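# Fill the carton's missing bottle slot from the table

## Task

Find the carton row whose final cell has no bottle, take a bottle from the steel table, set it into that empty cell, and release it.

## Robot and tools

Robot: two arms, left_arm and right_arm, each ending in a parallel gripper. The fingers point along the gripper's own +z axis and close along its y axis. The reported hand position is the point between the finger pads, about 1 cm behind the fingertips.

Frames: result lines give each gripper's position in metres and orientation as a quaternion (w, x, y, z) in a single scene frame. Its origin sits on the table top midway between the arms, +z is up, +x reaches out over the table, and left_arm is on the +y side. The arm names are labels, not image sides. Reported positions can drift from the truth, more so at long reach.

The 14-number row: every motion command uses one flat list of 14 values, each in [-1, 1], covering both arms even if only one moves. Order: dx, dy, dz, rx, ry, rz, opening for left_arm, then the same seven for right_arm. The first six of each arm are an offset, not a pose: they are expressed in that gripper's own axes and measured from the gripper pose shown in the most recent result (or from where it actually is, if no result in this scene has shown it yet, or for a second call within the same reply). A value of 1.0 equals 0.6 m of travel or 180 degrees of turn; rx, ry, rz form one rotation vector. The opening is absolute: +1 fully open (0.094 m), -1 closed.

execute_actions, argument actions (a list holding at most one item) and optional pictures (boolean). An empty list just reports the state. An action item has rows (1 to 15 rows of 14 numbers) and steps (up to 15, default 15); each step lasts 1/30 s, each row plays for one step, and the final row repeats to fill. Every row counts from the same base pose, not from the prior row. A wait item has only steps (up to 300) and sends nothing; the count starts at the previous result, so your thinking time eats into it. A refused call moves nothing.

move, arguments target (one 14-number row as above) and speed (m/s, 0.002 to 0.5, default 0.25; rotation is capped at twice that in rad/s). Each gripper follows a straight path toward its target; both paths finish together, lasting 0.5 to 10 s and cut off at 10 s. The opening is applied at the start. Paths do not avoid obstacles or the other arm, and grippers may lag, wander or overshoot the speed, especially near full reach. The result adds a move: line with the outcome (done, off_target, moving, held, fault), any limits (paced = pose clipped; held = some steps blocked, after which the arm may lurch fast), and each gripper's distance from its target.

wait, argument seconds (0 to 10): lets the simulation run without new commands.

zoom_image, arguments camera (cam_head_left, cam_head_right, cam_left_wrist, cam_right_wrist; all 504x504) and region [x0, y0, x1, y1] in pixels from the top-left, no larger than 504 by 504. Use it to check which carton cell is empty and how the bottle sits in the fingers.

finished_scene, argument scene: the number of the scene you are ending. It is final and reports whether the goal was met, so release the bottle and confirm it stands in the cell first.

Reading results: grip_measured is the finger opening on the command scale; the last joint value per arm is the opening in metres. A pose unreachable line means the clearance check altered or blocked that arm's command; HELD marks affected steps. Hand target shows where the controller is currently driving each gripper. FAULT and OVER-TEMPERATURE FAULT lines mean an arm stopped. MOTOR HOT appears from 75 °C; at 90 °C the arm halts for 10 s, and at 100 °C it goes limp and drops.

Control behaviour: each step the command is clipped to 70 mm and 16 degrees from the measured pose, so big offsets need several actions; after an action an arm only continues to its last clipped pose. Arms tend to finish a centimetre or more low, and repeated zero offsets let them sag, so for an arm that should hold still, send the correction back to its wanted pose in the first call of a reply and zeros afterwards, raising the aim if it still droops. Zero offsets pull the arm back to the base pose; they are not a pause. The simulation keeps running while you think, so a long reply lets holding arms sag and heat up.

Gripping: to hold the bottle, command an opening roughly 0.03 below grip_measured; smaller margins grip more gently. Pads push up to about 50 to 62 N and can spike on first contact. Readings may be off by about 1 mm per gripper.

Joint limits (rad, base to gripper): waist -2.618 to 3.054, shoulder 0 to 3.142, elbow 0 to 3.142, wrist pitch -1.571 to 1.571, wrist yaw -1.571 to 1.571, wrist roll -2.094 to 2.094. Elbows never fully straighten.

Avoid: knocking the bottle, carton or anything else off the table (that fails the job); dropping or letting the bottle slip; fast contacts and targets set deep past a surface, which press hard; the two arms colliding or pushing on each other. Occasional brief tugs on the held bottle or nudges to loose objects can occur, so keep a firm grip and recheck positions.

Each tool is called after "Emit:" by a JSON object that holds its "fn" and its "kwargs".

## Session

Emit:
{"fn": "execute_actions", "kwargs": {"actions": []}}

Scene clock: 0.00 s of 5360.00 s.
left_arm: end_effector_position=(+0.5244, +0.5282, +0.3005) grip_measured=+1.000 end_effector_quat_wxyz=(+0.571, -0.517, +0.490, -0.408) | right_arm: end_effector_position=(+0.0727, -0.5925, +0.3159) grip_measured=+1.000 end_effector_quat_wxyz=(+0.652, +0.432, +0.549, -0.295)
Joint positions: left_arm=[ 0.591  1.813  1.289  0.508  0.448 -1.426  0.094] | right_arm=[-1.893  0.331  0.518 -0.152 -0.793  0.268  0.094]
Joint velocities: left_arm=[-0.002  0.012 -0.007 -0.095 -0.081  0.051  0.   ] | right_arm=[-0.022  0.027 -0.002  0.037 -0.051 -0.022  0.   ]
Motor temperatures (°C, as the motors report them): left_arm=[19 24 23 22 19 20] | right_arm=[21 27 23 25 19 17]
Hand target (left_arm): +0.524, +0.528, +0.305; +0.575, -0.513, +0.491, -0.406
Hand target (right_arm): +0.073, -0.591, +0.319; +0.653, +0.428, +0.549, -0.298

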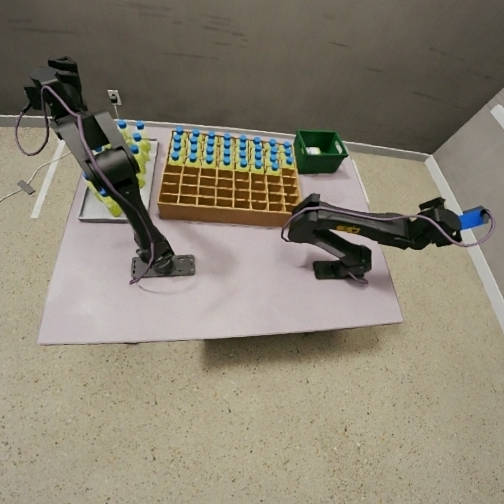

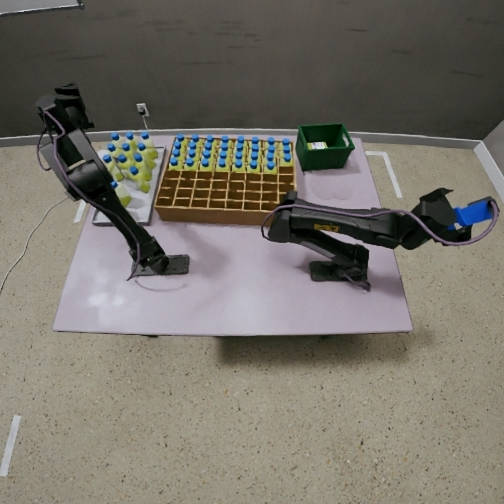

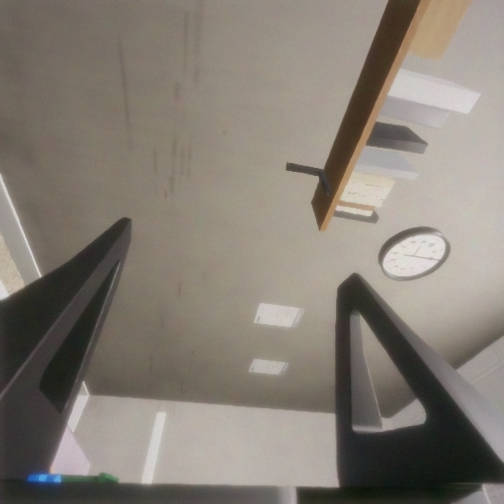

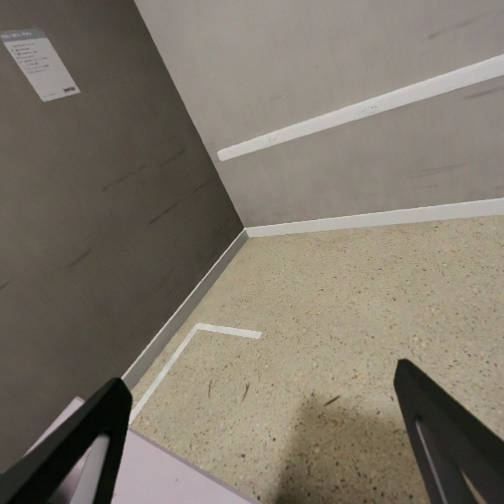

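Emit:
{"fn": "zoom_image", "kwargs": {"camera": "cam_head_right", "region": [70,110,370,250]}}

Emit:
{"fn": "zoom_image", "kwargs": {"camera": "cam_head_left", "region": [60,100,360,250]}}

Region (70, 110, 370, 250) of cam_head_right's 504x504 image, scaled by 1.680, with more detail than that image has; it fills the top 235 rows of this view, and the rest is white.

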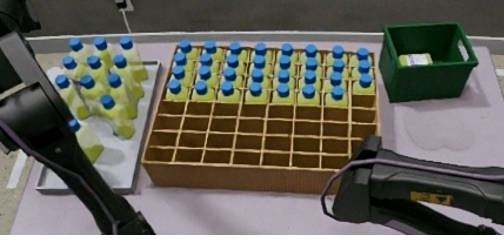

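Region (60, 100, 360, 250) of cam_head_left's 504x504 image, scaled by 1.680, with more detail than that image has.

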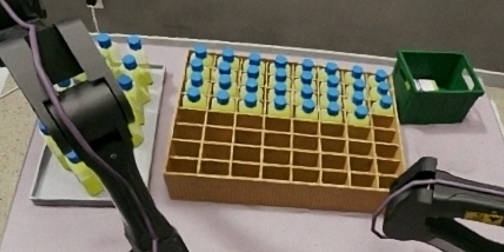

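Emit:
{"fn": "zoom_image", "kwargs": {"camera": "cam_head_right", "region": [150,125,310,230]}}

Region (150, 125, 310, 230) of cam_head_right's 504x504 image, scaled by 3.150, with more detail than that image has; it fills the top 331 rows of this view, and the rest is white.

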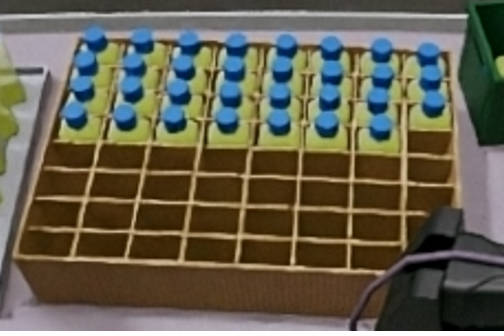

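Emit:
{"fn": "move", "kwargs": {"target": [0.1507,0.0107,-0.3582,-0.2852,0.2137,0.37,0.5, 0.1035,0.2228,0.1758,-0.0352,0.2638,-0.0991,0.3], "speed": 0.18}}

Scene clock: 79.43 s of 5360.00 s.
left_arm: end_effector_position=(+0.3324, +0.4077, +0.2694) grip_measured=+0.502 end_effector_quat_wxyz=(+0.240, -0.215, +0.945, +0.060) | right_arm: end_effector_position=(+0.2520, -0.6233, +0.2867) grip_measured=+0.302 end_effector_quat_wxyz=(+0.358, +0.395, +0.832, -0.151)
Joint positions: left_arm=[ 0.411  1.45   1.647 -1.268 -0.006  0.013  0.071] | right_arm=[-0.814  1.255  1.382 -0.899  0.027  0.07   0.061]
Joint velocities: left_arm=[ 0.012 -0.007 -0.022 -0.066 -0.037  0.022 -0.   ] | right_arm=[-0.002 -0.002  0.007 -0.037  0.037  0.037 -0.   ]
Motor temperatures (°C, as the motors report them): left_arm=[19 29 27 27 19 20] | right_arm=[21 27 27 30 19 17]
Hand target (left_arm): +0.329, +0.404, +0.283; +0.252, -0.208, +0.943, +0.069
Hand target (right_arm): +0.254, -0.623, +0.290; +0.355, +0.390, +0.836, -0.154
Off the commanded pose (left_arm): 0.017 m, 2 deg.
Off the commanded pose (right_arm): 0.005 m, 2 deg.
After step 90, 71.40 s passed at rest.
move: off_target (left_arm)

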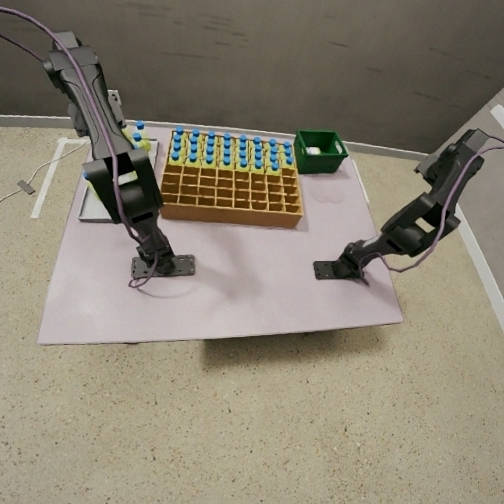

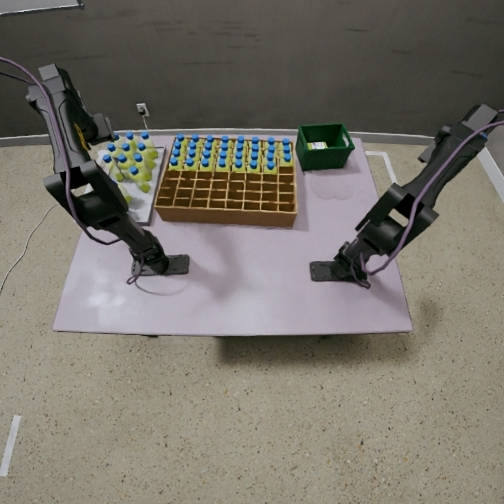

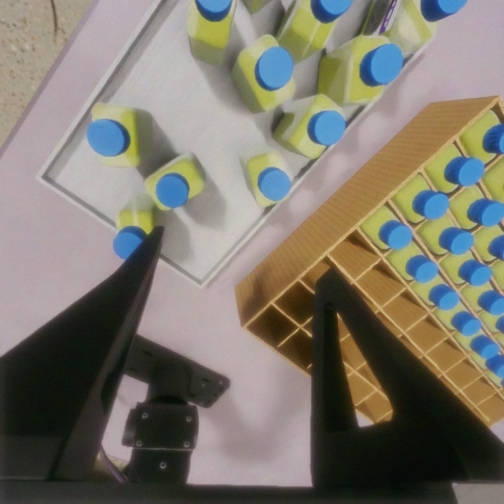

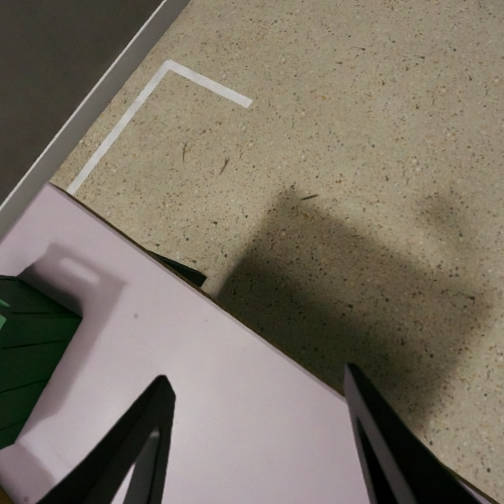

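Emit:
{"fn": "zoom_image", "kwargs": {"camera": "cam_left_wrist", "region": [30,20,400,300]}}

Region (30, 20, 400, 300) of cam_left_wrist's 504x504 image, scaled by 1.362, with more detail than that image has; it fills the top 381 rows of this view, and the rest is white.

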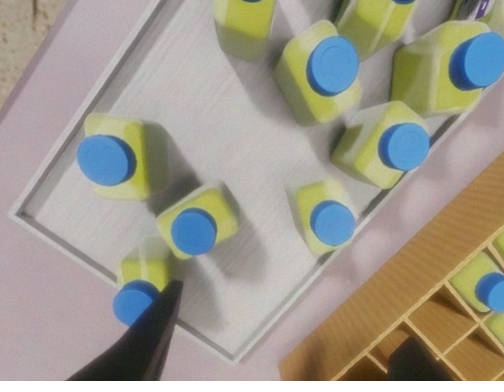

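Emit:
{"fn": "zoom_image", "kwargs": {"camera": "cam_left_wrist", "region": [130,90,370,240]}}

Region (130, 90, 370, 240) of cam_left_wrist's 504x504 image, scaled by 2.100, with more detail than that image has; it fills the top 315 rows of this view, and the rest is white.

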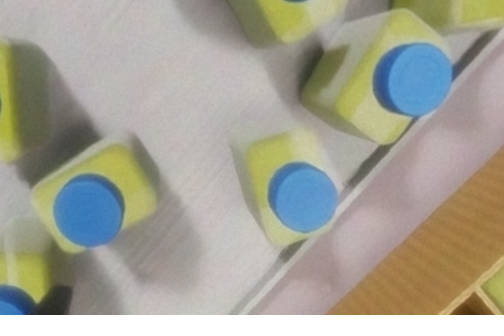

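Emit:
{"fn": "move", "kwargs": {"target": [0.0329,-0.0716,0.1036,0,-0.012,0,0.3, 0.256,0.4685,-0.2133,-0.2203,0.0735,-0.2876,0.3], "speed": 0.15}}

Scene clock: 200.80 s of 5360.00 s.
left_arm: end_effector_position=(+0.3625, +0.3754, +0.2003) grip_measured=+0.302 end_effector_quat_wxyz=(+0.246, -0.216, +0.943, +0.060) | right_arm: end_effector_position=(+0.3455, -0.2907, +0.2735) grip_measured=+0.302 end_effector_quat_wxyz=(+0.279, -0.114, +0.953, +0.037)
Joint positions: left_arm=[ 0.252  1.421  1.33  -0.973 -0.08  -0.127  0.061] | right_arm=[ 0.202  1.413  1.595 -1.181 -0.022 -0.022  0.061]
Joint velocities: left_arm=[-0.002  0.002  0.012  0.022 -0.066 -0.007  0.001] | right_arm=[-0.002  0.002  0.022  0.037  0.037  0.007  0.001]
Motor temperatures (°C, as the motors report them): left_arm=[19 27 27 24 19 20] | right_arm=[21 26 29 30 19 17]
Hand target (left_arm): +0.361, +0.374, +0.205; +0.258, -0.214, +0.940, +0.065
Hand target (right_arm): +0.345, -0.286, +0.277; +0.277, -0.124, +0.952, +0.041
Off the commanded pose (left_arm): 0.005 m, 1 deg.
Off the commanded pose (right_arm): 0.006 m, 1 deg.
After step 90, 114.17 s passed at rest.
move: done

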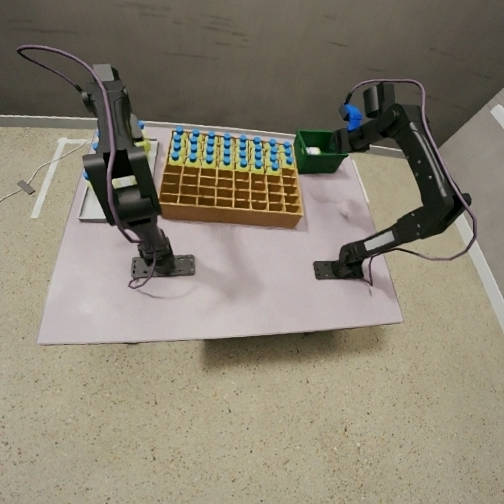

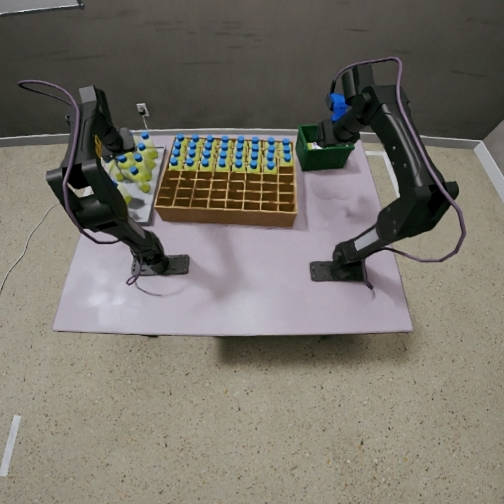

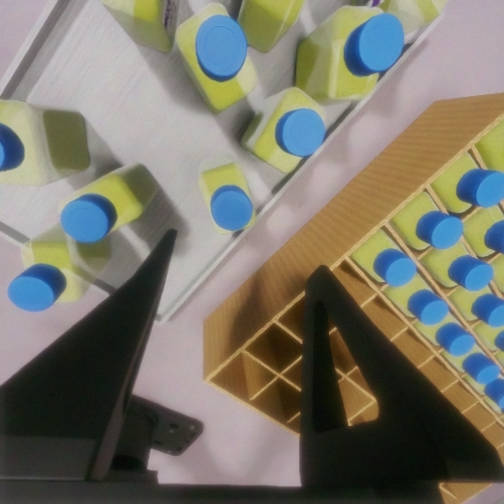

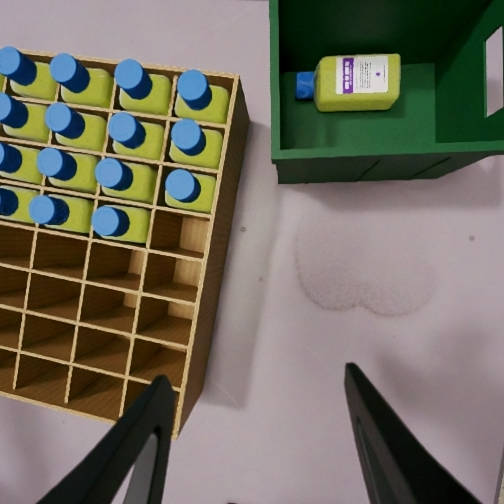

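Emit:
{"fn": "move", "kwargs": {"target": [0.0352,-0.0052,0.0663,0,-0.006,0,0.3, -0.003,0,-0.006,0,0,0,0.3], "speed": 0.06}}

Scene clock: 215.47 s of 5360.00 s.
left_arm: end_effector_position=(+0.3639, +0.3760, +0.1513) grip_measured=+0.302 end_effector_quat_wxyz=(+0.244, -0.218, +0.943, +0.060) | right_arm: end_effector_position=(+0.3452, -0.2906, +0.2734) grip_measured=+0.302 end_effector_quat_wxyz=(+0.279, -0.115, +0.953, +0.037)
Joint positions: left_arm=[ 0.252  1.421  1.138 -0.785 -0.08  -0.133  0.061] | right_arm=[ 0.202  1.413  1.595 -1.183 -0.023 -0.023  0.061]
Joint velocities: left_arm=[ 0.002 -0.007  0.002 -0.007  0.007  0.066  0.002] | right_arm=[ 0.007  0.007  0.002 -0.051 -0.007  0.007 -0.001]
Motor temperatures (°C, as the motors report them): left_arm=[19 28 26 25 19 20] | right_arm=[21 26 29 29 19 17]
Hand target (left_arm): +0.364, +0.373, +0.155; +0.255, -0.215, +0.941, +0.062
Hand target (right_arm): +0.345, -0.291, +0.277; +0.279, -0.114, +0.953, +0.037
Off the commanded pose (left_arm): 0.005 m, 1 deg.
Off the commanded pose (right_arm): 0.004 m, 0 deg.
After step 90, 10.37 s passed at rest.
move: done

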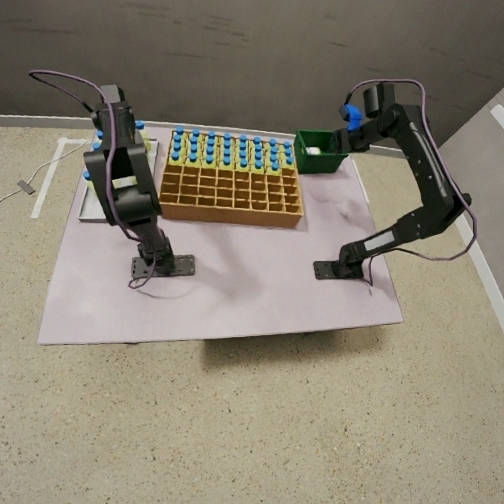

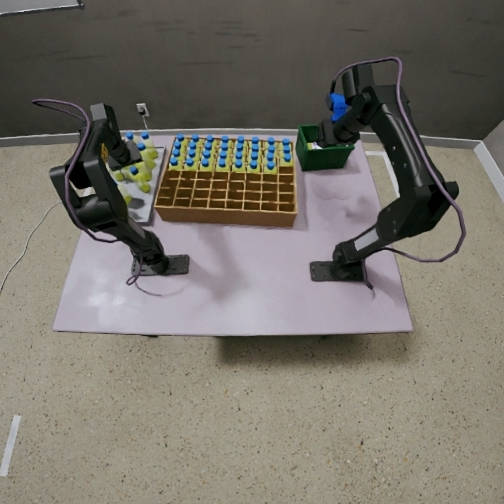

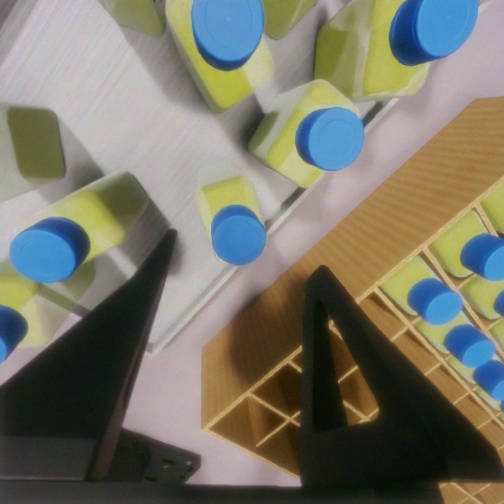

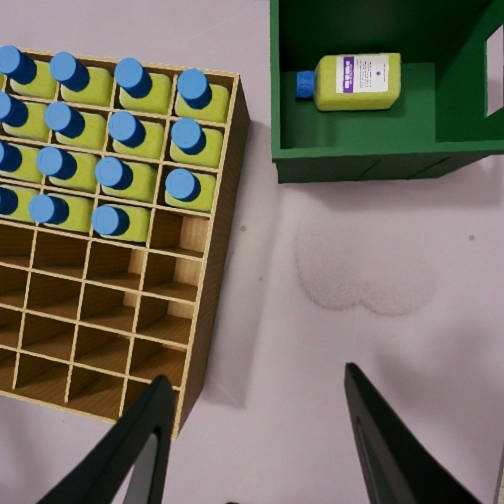

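Emit:
{"fn": "move", "kwargs": {"target": [0.0163,-0.0007,0.0427,0,-0.006,0,0.3, -0.003,0,-0.006,0,0,0,0.3], "speed": 0.04}}

Scene clock: 230.67 s of 5360.00 s.
left_arm: end_effector_position=(+0.3677, +0.3772, +0.1311) grip_measured=+0.302 end_effector_quat_wxyz=(+0.258, -0.218, +0.939, +0.061) | right_arm: end_effector_position=(+0.3451, -0.2907, +0.2733) grip_measured=+0.302 end_effector_quat_wxyz=(+0.278, -0.115, +0.953, +0.037)
Joint positions: left_arm=[ 0.252  1.421  1.043 -0.663 -0.08  -0.133  0.061] | right_arm=[ 0.202  1.413  1.595 -1.184 -0.023 -0.023  0.061]
Joint velocities: left_arm=[-0.012 -0.007 -0.002  0.022  0.007  0.007 -0.001] | right_arm=[-0.007 -0.012 -0.002  0.022  0.007 -0.081 -0.   ]
Motor temperatures (°C, as the motors report them): left_arm=[19 28 26 25 19 20] | right_arm=[21 26 29 29 19 17]
Hand target (left_arm): +0.367, +0.377, +0.124; +0.253, -0.218, +0.941, +0.061
Hand target (right_arm): +0.345, -0.291, +0.277; +0.279, -0.115, +0.953, +0.037
Off the commanded pose (left_arm): 0.007 m, 1 deg.
Off the commanded pose (right_arm): 0.004 m, 0 deg.
After step 90, 11.03 s passed at rest.
move: done

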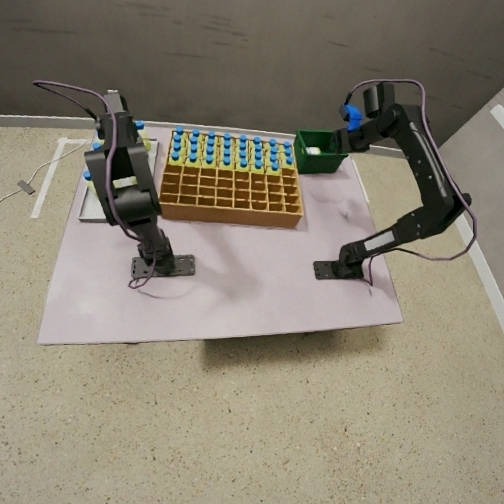

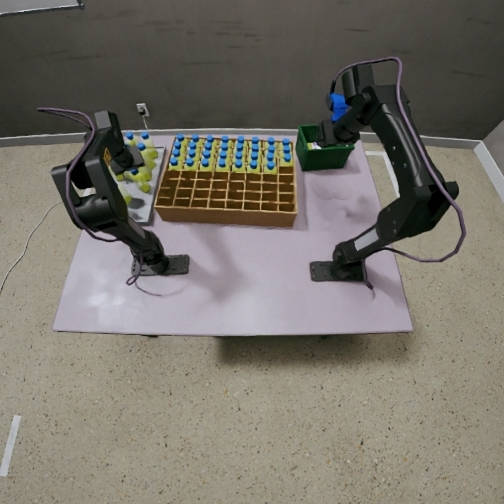

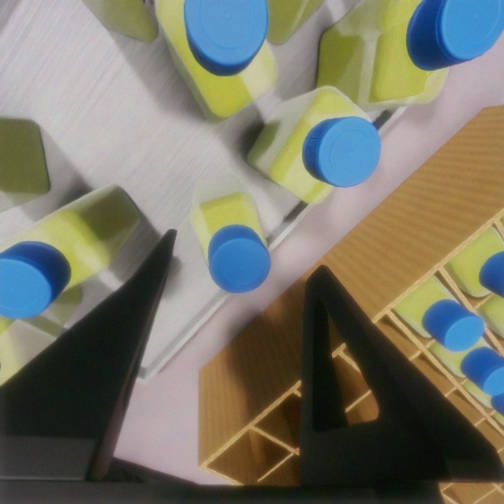

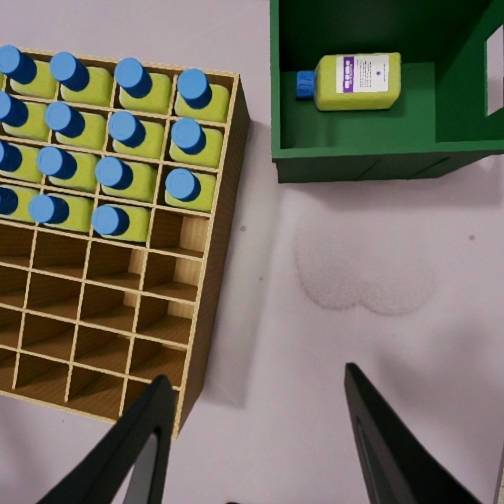

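Emit:
{"fn": "move", "kwargs": {"target": [0.0255,0.0067,0.0429,0,0.004,0,0.3, -0.003,0,-0.006,0,0,0,0.3], "speed": 0.04}}

Scene clock: 239.23 s of 5360.00 s.
left_arm: end_effector_position=(+0.3668, +0.3779, +0.1077) grip_measured=+0.302 end_effector_quat_wxyz=(+0.255, -0.217, +0.940, +0.060) | right_arm: end_effector_position=(+0.3451, -0.2907, +0.2733) grip_measured=+0.302 end_effector_quat_wxyz=(+0.278, -0.115, +0.953, +0.037)
Joint positions: left_arm=[ 0.257  1.44   0.967 -0.573 -0.077 -0.127  0.061] | right_arm=[ 0.202  1.413  1.595 -1.184 -0.023 -0.023  0.061]
Joint velocities: left_arm=[-0.017  0.012  0.002 -0.022 -0.022  0.022 -0.   ] | right_arm=[ 0.012 -0.002 -0.007 -0.007 -0.037 -0.051  0.001]
Motor temperatures (°C, as the motors report them): left_arm=[19 27 26 25 19 20] | right_arm=[21 26 29 29 19 17]
Hand target (left_arm): +0.366, +0.380, +0.101; +0.251, -0.218, +0.941, +0.059
Hand target (right_arm): +0.345, -0.291, +0.277; +0.279, -0.115, +0.953, +0.037
Off the commanded pose (left_arm): 0.007 m, 0 deg.
Off the commanded pose (right_arm): 0.004 m, 0 deg.
After step 90, 4.47 s passed at rest.
move: done

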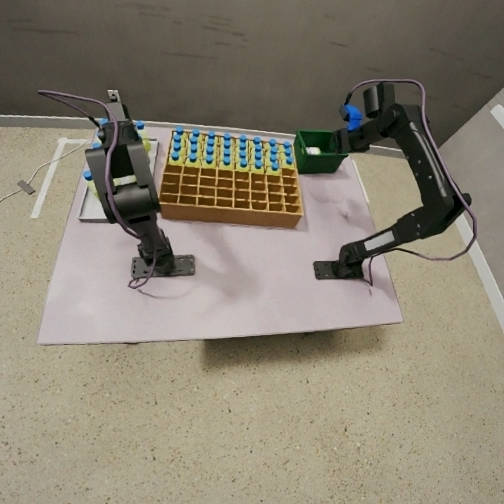

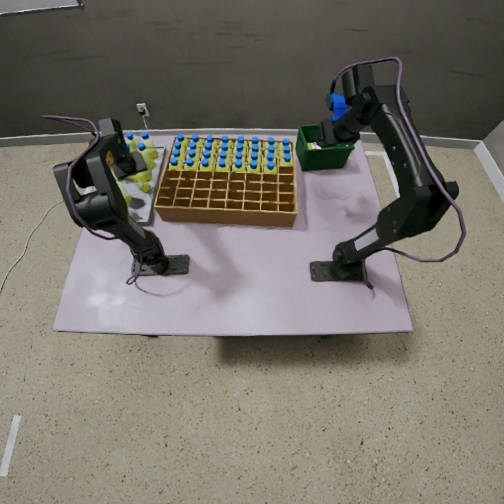

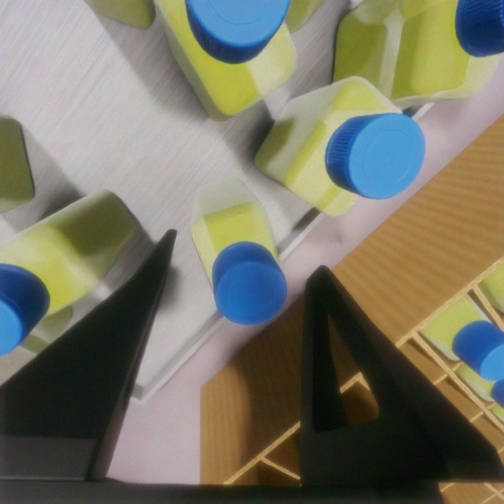

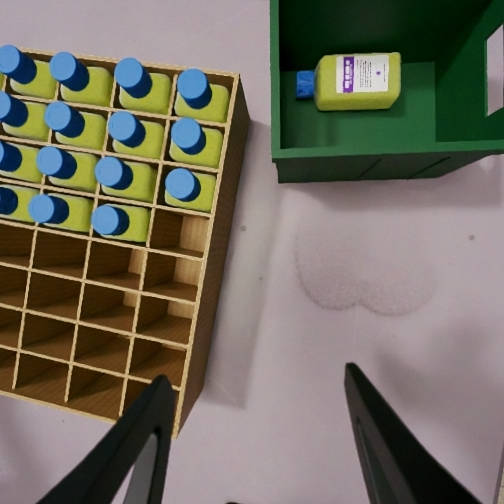

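Emit:
{"fn": "execute_actions", "kwargs": {"actions": [{"rows":[[0,0,0,0,0,0,0.1,0,0,0,0,0,0,0.3],[0,0,0,0,0,0,0.0,0,0,0,0,0,0,0.3],[0,0,0,0,0,0,-0.1,0,0,0,0,0,0,0.3],[0,0,0,0,0,0,-0.2,0,0,0,0,0,0,0.3],[0,0,0,0,0,0,-0.25,0,0,0,0,0,0,0.3],[0,0,0,0,0,0,-0.3,0,0,0,0,0,0,0.3],[0,0,0,0,0,0,-0.33,0,0,0,0,0,0,0.3],[0,0,0,0,0,0,-0.36,0,0,0,0,0,0,0.3],[0,0,0,0,0,0,-0.38,0,0,0,0,0,0,0.3],[0,0,0,0,0,0,-0.40,0,0,0,0,0,0,0.3],[0,0,0,0,0,0,-0.42,0,0,0,0,0,0,0.3],[0,0,0,0,0,0,-0.44,0,0,0,0,0,0,0.3],[0,0,0,0,0,0,-0.45,0,0,0,0,0,0,0.3]],"steps":15}]}}

Scene clock: 247.47 s of 5360.00 s.
left_arm: end_effector_position=(+0.3674, +0.3784, +0.1081) grip_measured=-0.440 end_effector_quat_wxyz=(+0.257, -0.217, +0.940, +0.061) | right_arm: end_effector_position=(+0.3451, -0.2907, +0.2733) grip_measured=+0.302 end_effector_quat_wxyz=(+0.278, -0.115, +0.953, +0.037)
Joint positions: left_arm=[ 0.257  1.44   0.967 -0.57  -0.078 -0.127  0.026] | right_arm=[ 0.202  1.413  1.595 -1.184 -0.023 -0.023  0.061]
Joint velocities: left_arm=[-0.017 -0.007 -0.002  0.022 -0.007 -0.007  0.   ] | right_arm=[-0.012  0.007 -0.007 -0.037  0.051 -0.081  0.   ]
Motor temperatures (°C, as the motors report them): left_arm=[19 27 26 25 19 20] | right_arm=[21 26 29 29 19 17]
Hand target (left_arm): +0.367, +0.378, +0.108; +0.255, -0.217, +0.940, +0.060
Hand target (right_arm): +0.345, -0.291, +0.273; +0.278, -0.115, +0.953, +0.037
Off the commanded pose (left_arm): 0.001 m, 0 deg.
Off the commanded pose (right_arm): 0.000 m, 0 deg.
Steps of this call (steps 1 to 90: nothing new was sent; then 4.73 s passed at rest; steps 91 to 105: all 15 steps of this action). Readings (end_effector_position):
91: left_arm (+0.3675, +0.3781, +0.1081) | right_arm (+0.3451, -0.2907, +0.2733)
92: left_arm (+0.3675, +0.3781, +0.1081) | right_arm (+0.3451, -0.2907, +0.2733)
94: left_arm (+0.3675, +0.3781, +0.1081) | right_arm (+0.3451, -0.2907, +0.2733)
98: left_arm (+0.3675, +0.3781, +0.1081) | right_arm (+0.3451, -0.2907, +0.2733)
105: the state above

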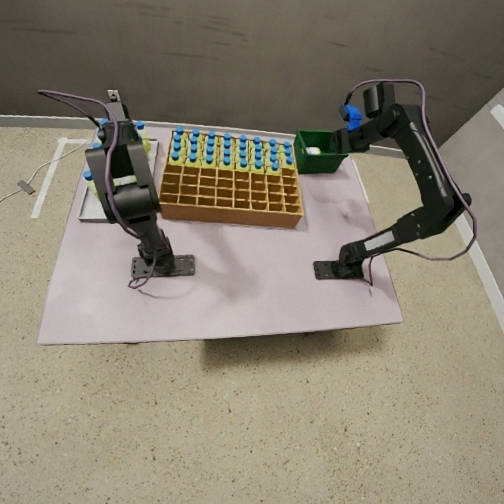

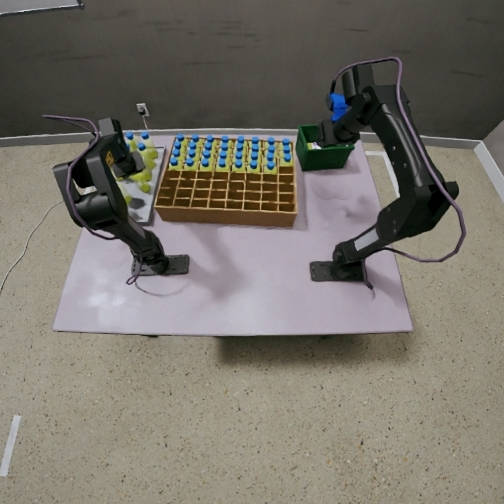

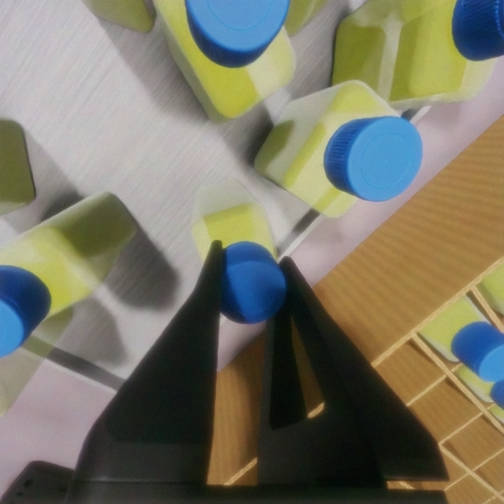

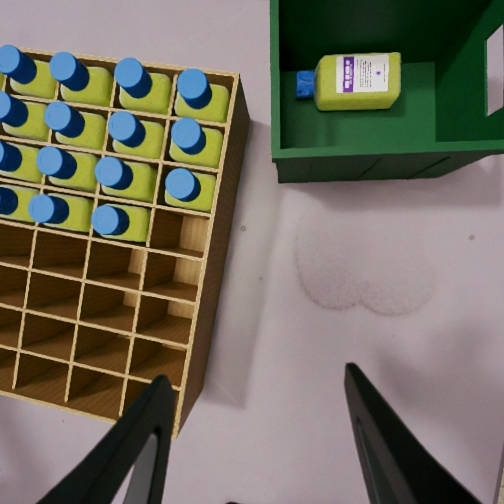

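Emit:
{"fn": "move", "kwargs": {"target": [-0.119,0.001,-0.2,0,-0.008,0,-0.47, -0.003,0,-0.006,0,0,0,0.3], "speed": 0.07}}

Scene clock: 255.47 s of 5360.00 s.
left_arm: end_effector_position=(+0.3648, +0.3776, +0.2391) grip_measured=-0.454 end_effector_quat_wxyz=(+0.259, -0.217, +0.939, +0.061) | right_arm: end_effector_position=(+0.3450, -0.2907, +0.2733) grip_measured=+0.302 end_effector_quat_wxyz=(+0.278, -0.115, +0.953, +0.037)
Joint positions: left_arm=[ 0.257  1.44   1.49  -1.088 -0.078 -0.127  0.026] | right_arm=[ 0.202  1.413  1.595 -1.184 -0.023 -0.023  0.061]
Joint velocities: left_arm=[-0.002  0.017 -0.012  0.022 -0.037 -0.022 -0.001] | right_arm=[-0.017  0.002  0.002  0.051 -0.037 -0.007  0.001]
Motor temperatures (°C, as the motors report them): left_arm=[19 27 26 25 19 20] | right_arm=[21 26 28 29 19 17]
Hand target (left_arm): +0.369, +0.380, +0.248; +0.268, -0.216, +0.937, +0.063
Hand target (right_arm): +0.345, -0.291, +0.277; +0.279, -0.115, +0.953, +0.037
Off the commanded pose (left_arm): 0.009 m, 1 deg.
Off the commanded pose (right_arm): 0.004 m, 0 deg.
After step 90, 2.47 s passed at rest.
move: done

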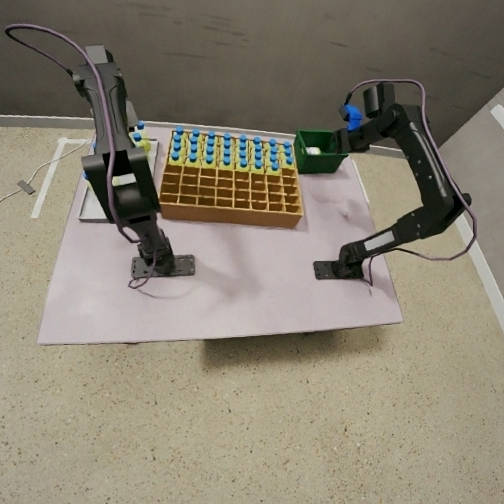

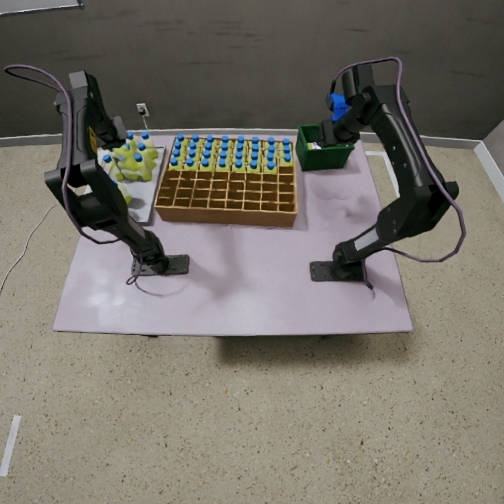

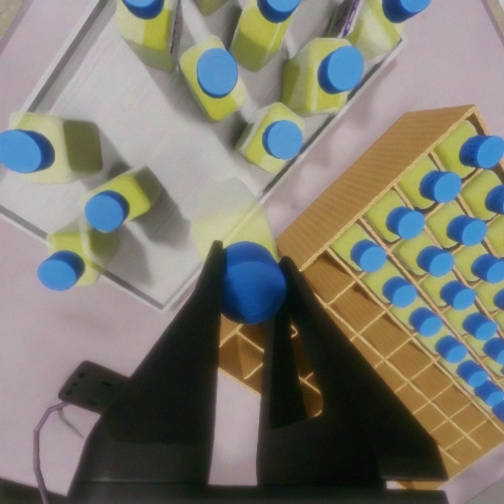

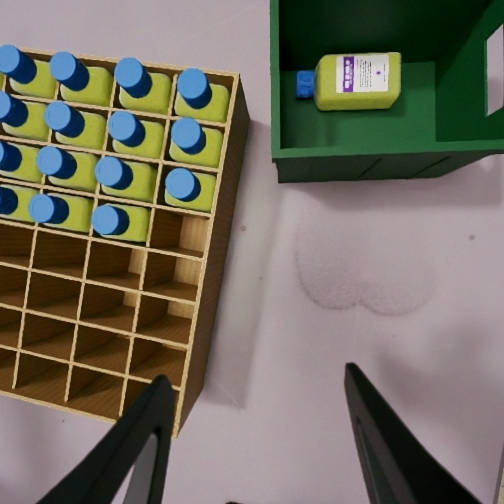

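Emit:
{"fn": "move", "kwargs": {"target": [0.245,-0.368,-0.175,0.1562,-0.01,0.2628,-0.47, -0.003,0,-0.006,0,0,0,0.3], "speed": 0.1}}

Scene clock: 279.57 s of 5360.00 s.
left_arm: end_effector_position=(+0.2910, +0.1040, +0.2404) grip_measured=-0.454 end_effector_quat_wxyz=(+0.253, +0.240, +0.935, -0.054) | right_arm: end_effector_position=(+0.3449, -0.2907, +0.2732) grip_measured=+0.302 end_effector_quat_wxyz=(+0.278, -0.115, +0.953, +0.037)
Joint positions: left_arm=[-0.618  1.26   1.366 -1.155 -0.053 -0.052  0.026] | right_arm=[ 0.202  1.413  1.595 -1.184 -0.023 -0.023  0.061]
Joint velocities: left_arm=[-0.027 -0.007  0.007 -0.037 -0.007 -0.051  0.001] | right_arm=[-0.012 -0.012 -0.002  0.037 -0.007  0.007 -0.   ]
Motor temperatures (°C, as the motors report them): left_arm=[19 27 27 25 19 20] | right_arm=[21 26 28 28 19 17]
Hand target (left_arm): +0.296, +0.100, +0.254; +0.273, +0.244, +0.929, -0.056
Hand target (right_arm): +0.345, -0.291, +0.277; +0.278, -0.115, +0.953, +0.037
Off the commanded pose (left_arm): 0.016 m, 2 deg.
Off the commanded pose (right_arm): 0.004 m, 0 deg.
After step 90, 15.90 s passed at rest.
move: off_target (left_arm)

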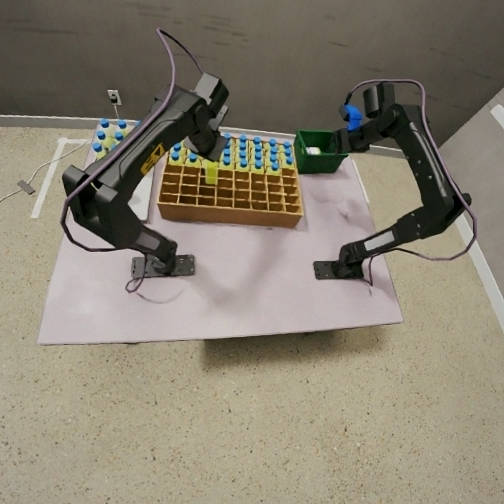

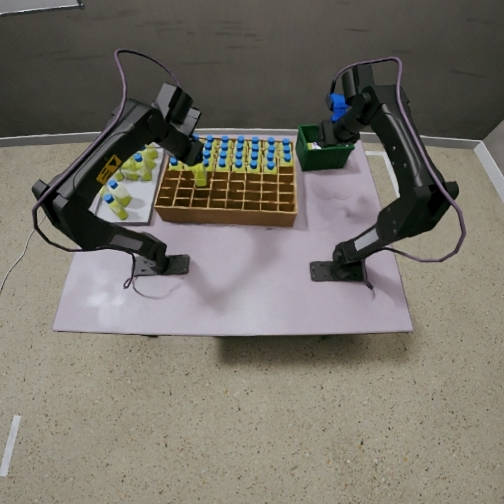

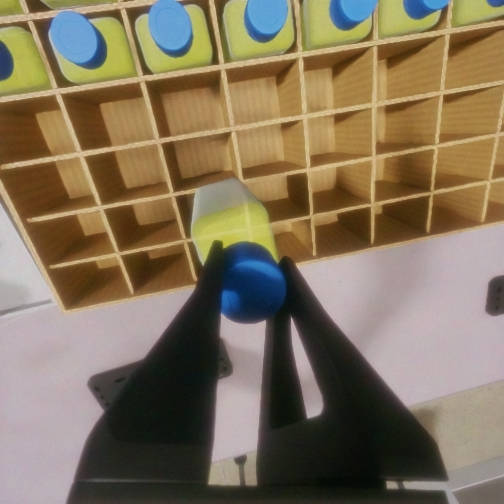

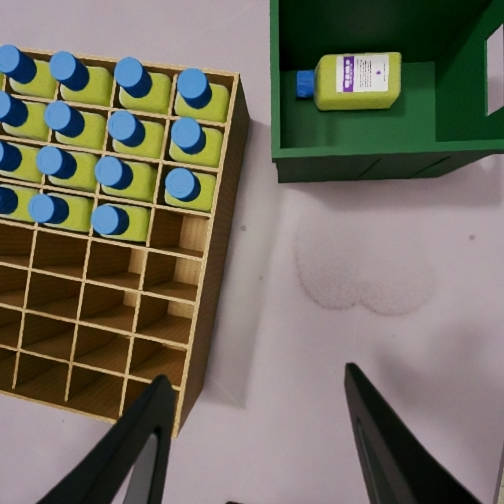

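Emit:
{"fn": "execute_actions", "kwargs": {"actions": []}}

Scene clock: 303.03 s of 5360.00 s.
left_arm: end_effector_position=(+0.2910, +0.1040, +0.2404) grip_measured=-0.454 end_effector_quat_wxyz=(+0.253, +0.240, +0.935, -0.054) | right_arm: end_effector_position=(+0.3449, -0.2907, +0.2732) grip_measured=+0.302 end_effector_quat_wxyz=(+0.278, -0.115, +0.953, +0.037)
Joint positions: left_arm=[-0.618  1.26   1.366 -1.155 -0.053 -0.052  0.026] | right_arm=[ 0.202  1.413  1.595 -1.184 -0.023 -0.023  0.061]
Joint velocities: left_arm=[-0.002 -0.007  0.007 -0.007 -0.081 -0.037 -0.   ] | right_arm=[ 0.022 -0.012  0.002  0.066  0.022  0.007 -0.002]
Motor temperatures (°C, as the motors report them): left_arm=[19 26 28 25 19 20] | right_arm=[21 26 29 28 19 17]
Hand target (left_arm): +0.296, +0.100, +0.254; +0.273, +0.244, +0.929, -0.056
Hand target (right_arm): +0.345, -0.291, +0.277; +0.278, -0.115, +0.953, +0.037
Off the commanded pose (left_arm): 0.016 m, 2 deg.
Off the commanded pose (right_arm): 0.004 m, 0 deg.
Steps of this call (steps 1 to 90: nothing new was sent; then 20.47 s passed at rest). Readings (end_effector_position):
1: left_arm (+0.2910, +0.1040, +0.2404) | right_arm (+0.3449, -0.2907, +0.2732)
2: left_arm (+0.2910, +0.1040, +0.2404) | right_arm (+0.3449, -0.2907, +0.2732)
4: left_arm (+0.2910, +0.1040, +0.2404) | right_arm (+0.3449, -0.2907, +0.2732)
8: left_arm (+0.2910, +0.1040, +0.2404) | right_arm (+0.3449, -0.2907, +0.2732)
90: the state above

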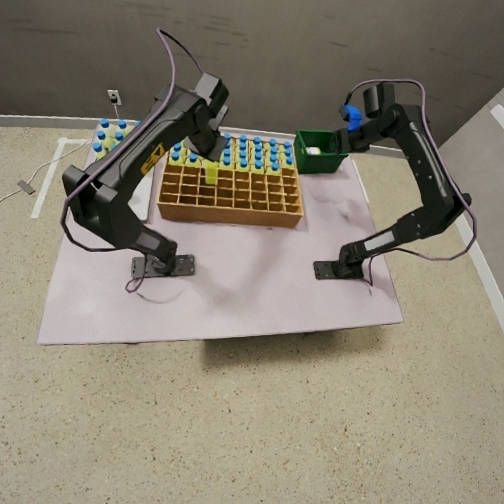

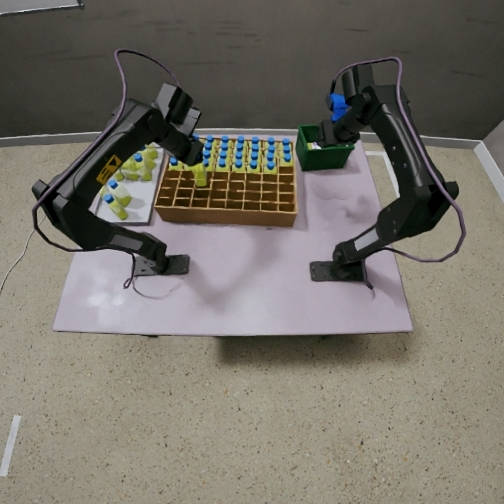

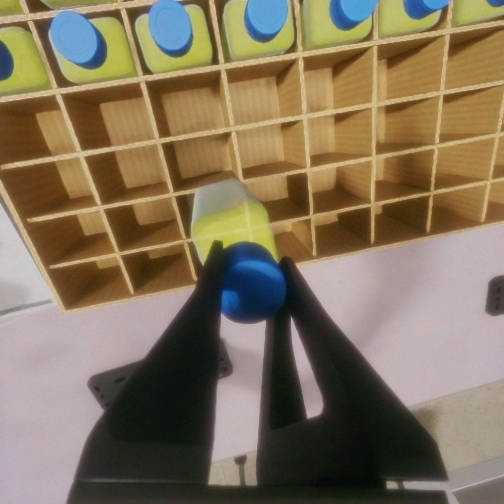

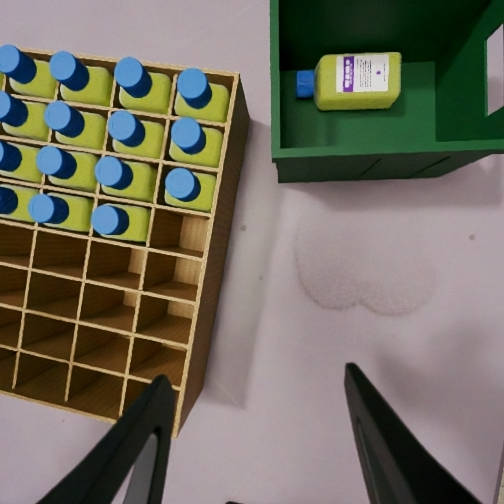

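Emit:
{"fn": "move", "kwargs": {"target": [0.0535,-0.3145,-0.0617,0.0832,-0.008,0.1439,-0.47,-0.003,0,-0.006,0,0,0,0.3], "speed": 0.15}}

Scene clock: 333.43 s of 5360.00 s.
left_arm: end_effector_position=(+0.1542, -0.0330, +0.2411) grip_measured=-0.454 end_effector_quat_wxyz=(+0.224, +0.478, +0.842, -0.110) | right_arm: end_effector_position=(+0.3448, -0.2907, +0.2732) grip_measured=+0.302 end_effector_quat_wxyz=(+0.278, -0.115, +0.953, +0.037)
Joint positions: left_arm=[-1.301  1.341  1.438 -1.18  -0.133 -0.186  0.026] | right_arm=[ 0.202  1.413  1.595 -1.185 -0.023 -0.023  0.061]
Joint velocities: left_arm=[ 0.012 -0.007 -0.002  0.051 -0.022  0.022  0.001] | right_arm=[-0.007 -0.007 -0.012  0.022 -0.051  0.007 -0.   ]
Motor temperatures (°C, as the motors report them): left_arm=[19 26 28 25 19 20] | right_arm=[21 26 29 28 19 17]
Hand target (left_arm): +0.157, -0.039, +0.253; +0.242, +0.474, +0.839, -0.117
Hand target (right_arm): +0.345, -0.291, +0.277; +0.278, -0.115, +0.953, +0.037
Off the commanded pose (left_arm): 0.015 m, 2 deg.
Off the commanded pose (right_arm): 0.004 m, 0 deg.
After step 90, 25.30 s passed at rest.
move: off_target (left_arm)

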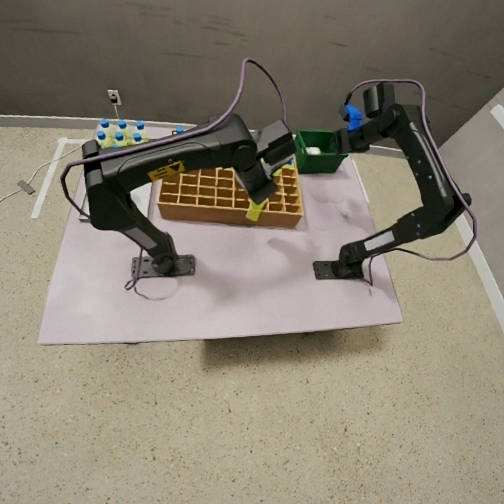

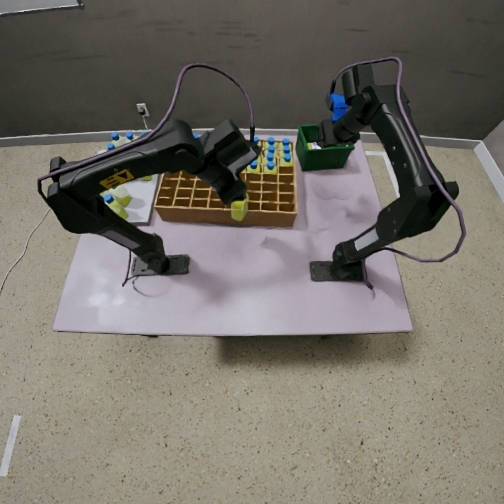

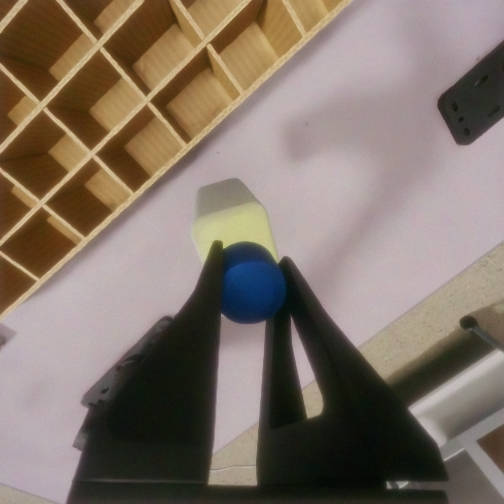

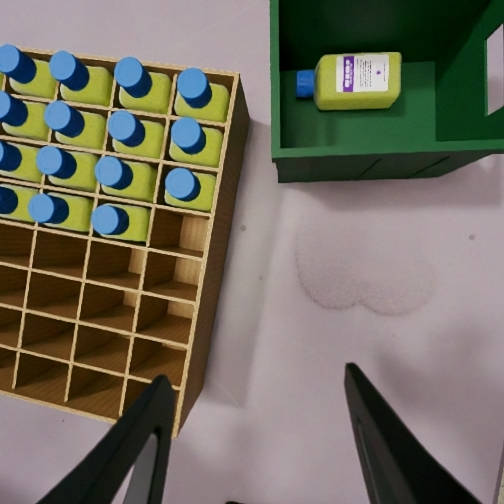

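Emit:
{"fn": "move", "kwargs": {"target": [0.1005,-0.0057,0.1995,0.0087,-0.014,-0.0032,-0.47,-0.003,0,-0.006,0,0,0,0.3], "speed": 0.04}}

Scene clock: 365.40 s of 5360.00 s.
left_arm: end_effector_position=(+0.1510, -0.0322, +0.1007) grip_measured=-0.454 end_effector_quat_wxyz=(+0.219, +0.479, +0.841, -0.121) | right_arm: end_effector_position=(+0.3448, -0.2907, +0.2732) grip_measured=+0.302 end_effector_quat_wxyz=(+0.278, -0.115, +0.953, +0.037)
Joint positions: left_arm=[-1.296  1.295  0.838 -0.619 -0.108 -0.183  0.026] | right_arm=[ 0.202  1.413  1.595 -1.185 -0.023 -0.023  0.061]
Joint velocities: left_arm=[ 0.007 -0.022 -0.007 -0.037  0.081  0.022 -0.001] | right_arm=[-0.002  0.007  0.002 -0.022 -0.022  0.007  0.   ]
Motor temperatures (°C, as the motors report them): left_arm=[19 26 28 25 19 20] | right_arm=[21 26 29 28 19 17]
Hand target (left_arm): +0.155, -0.036, +0.107; +0.234, +0.474, +0.838, -0.133
Hand target (right_arm): +0.345, -0.291, +0.277; +0.278, -0.115, +0.953, +0.037
Off the commanded pose (left_arm): 0.010 m, 2 deg.
Off the commanded pose (right_arm): 0.004 m, 0 deg.
After step 90, 25.10 s passed at rest.
move: done

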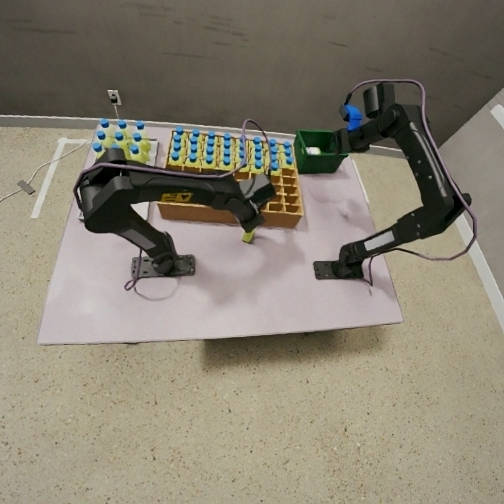

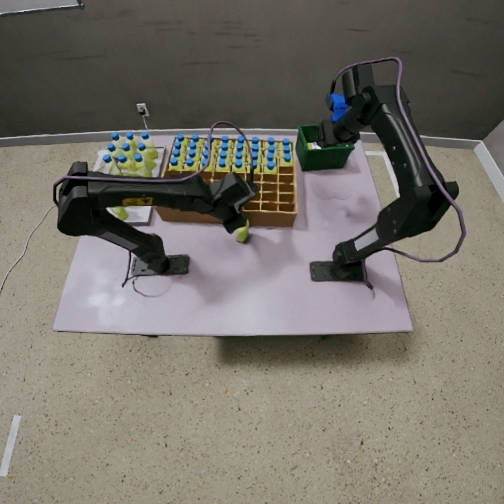

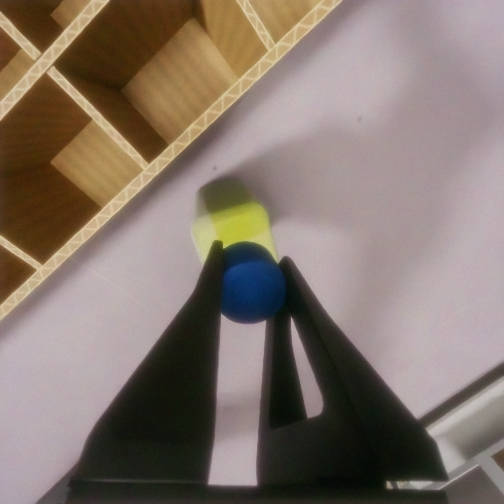

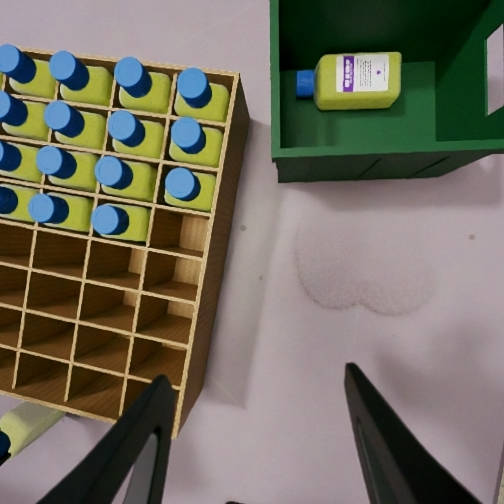

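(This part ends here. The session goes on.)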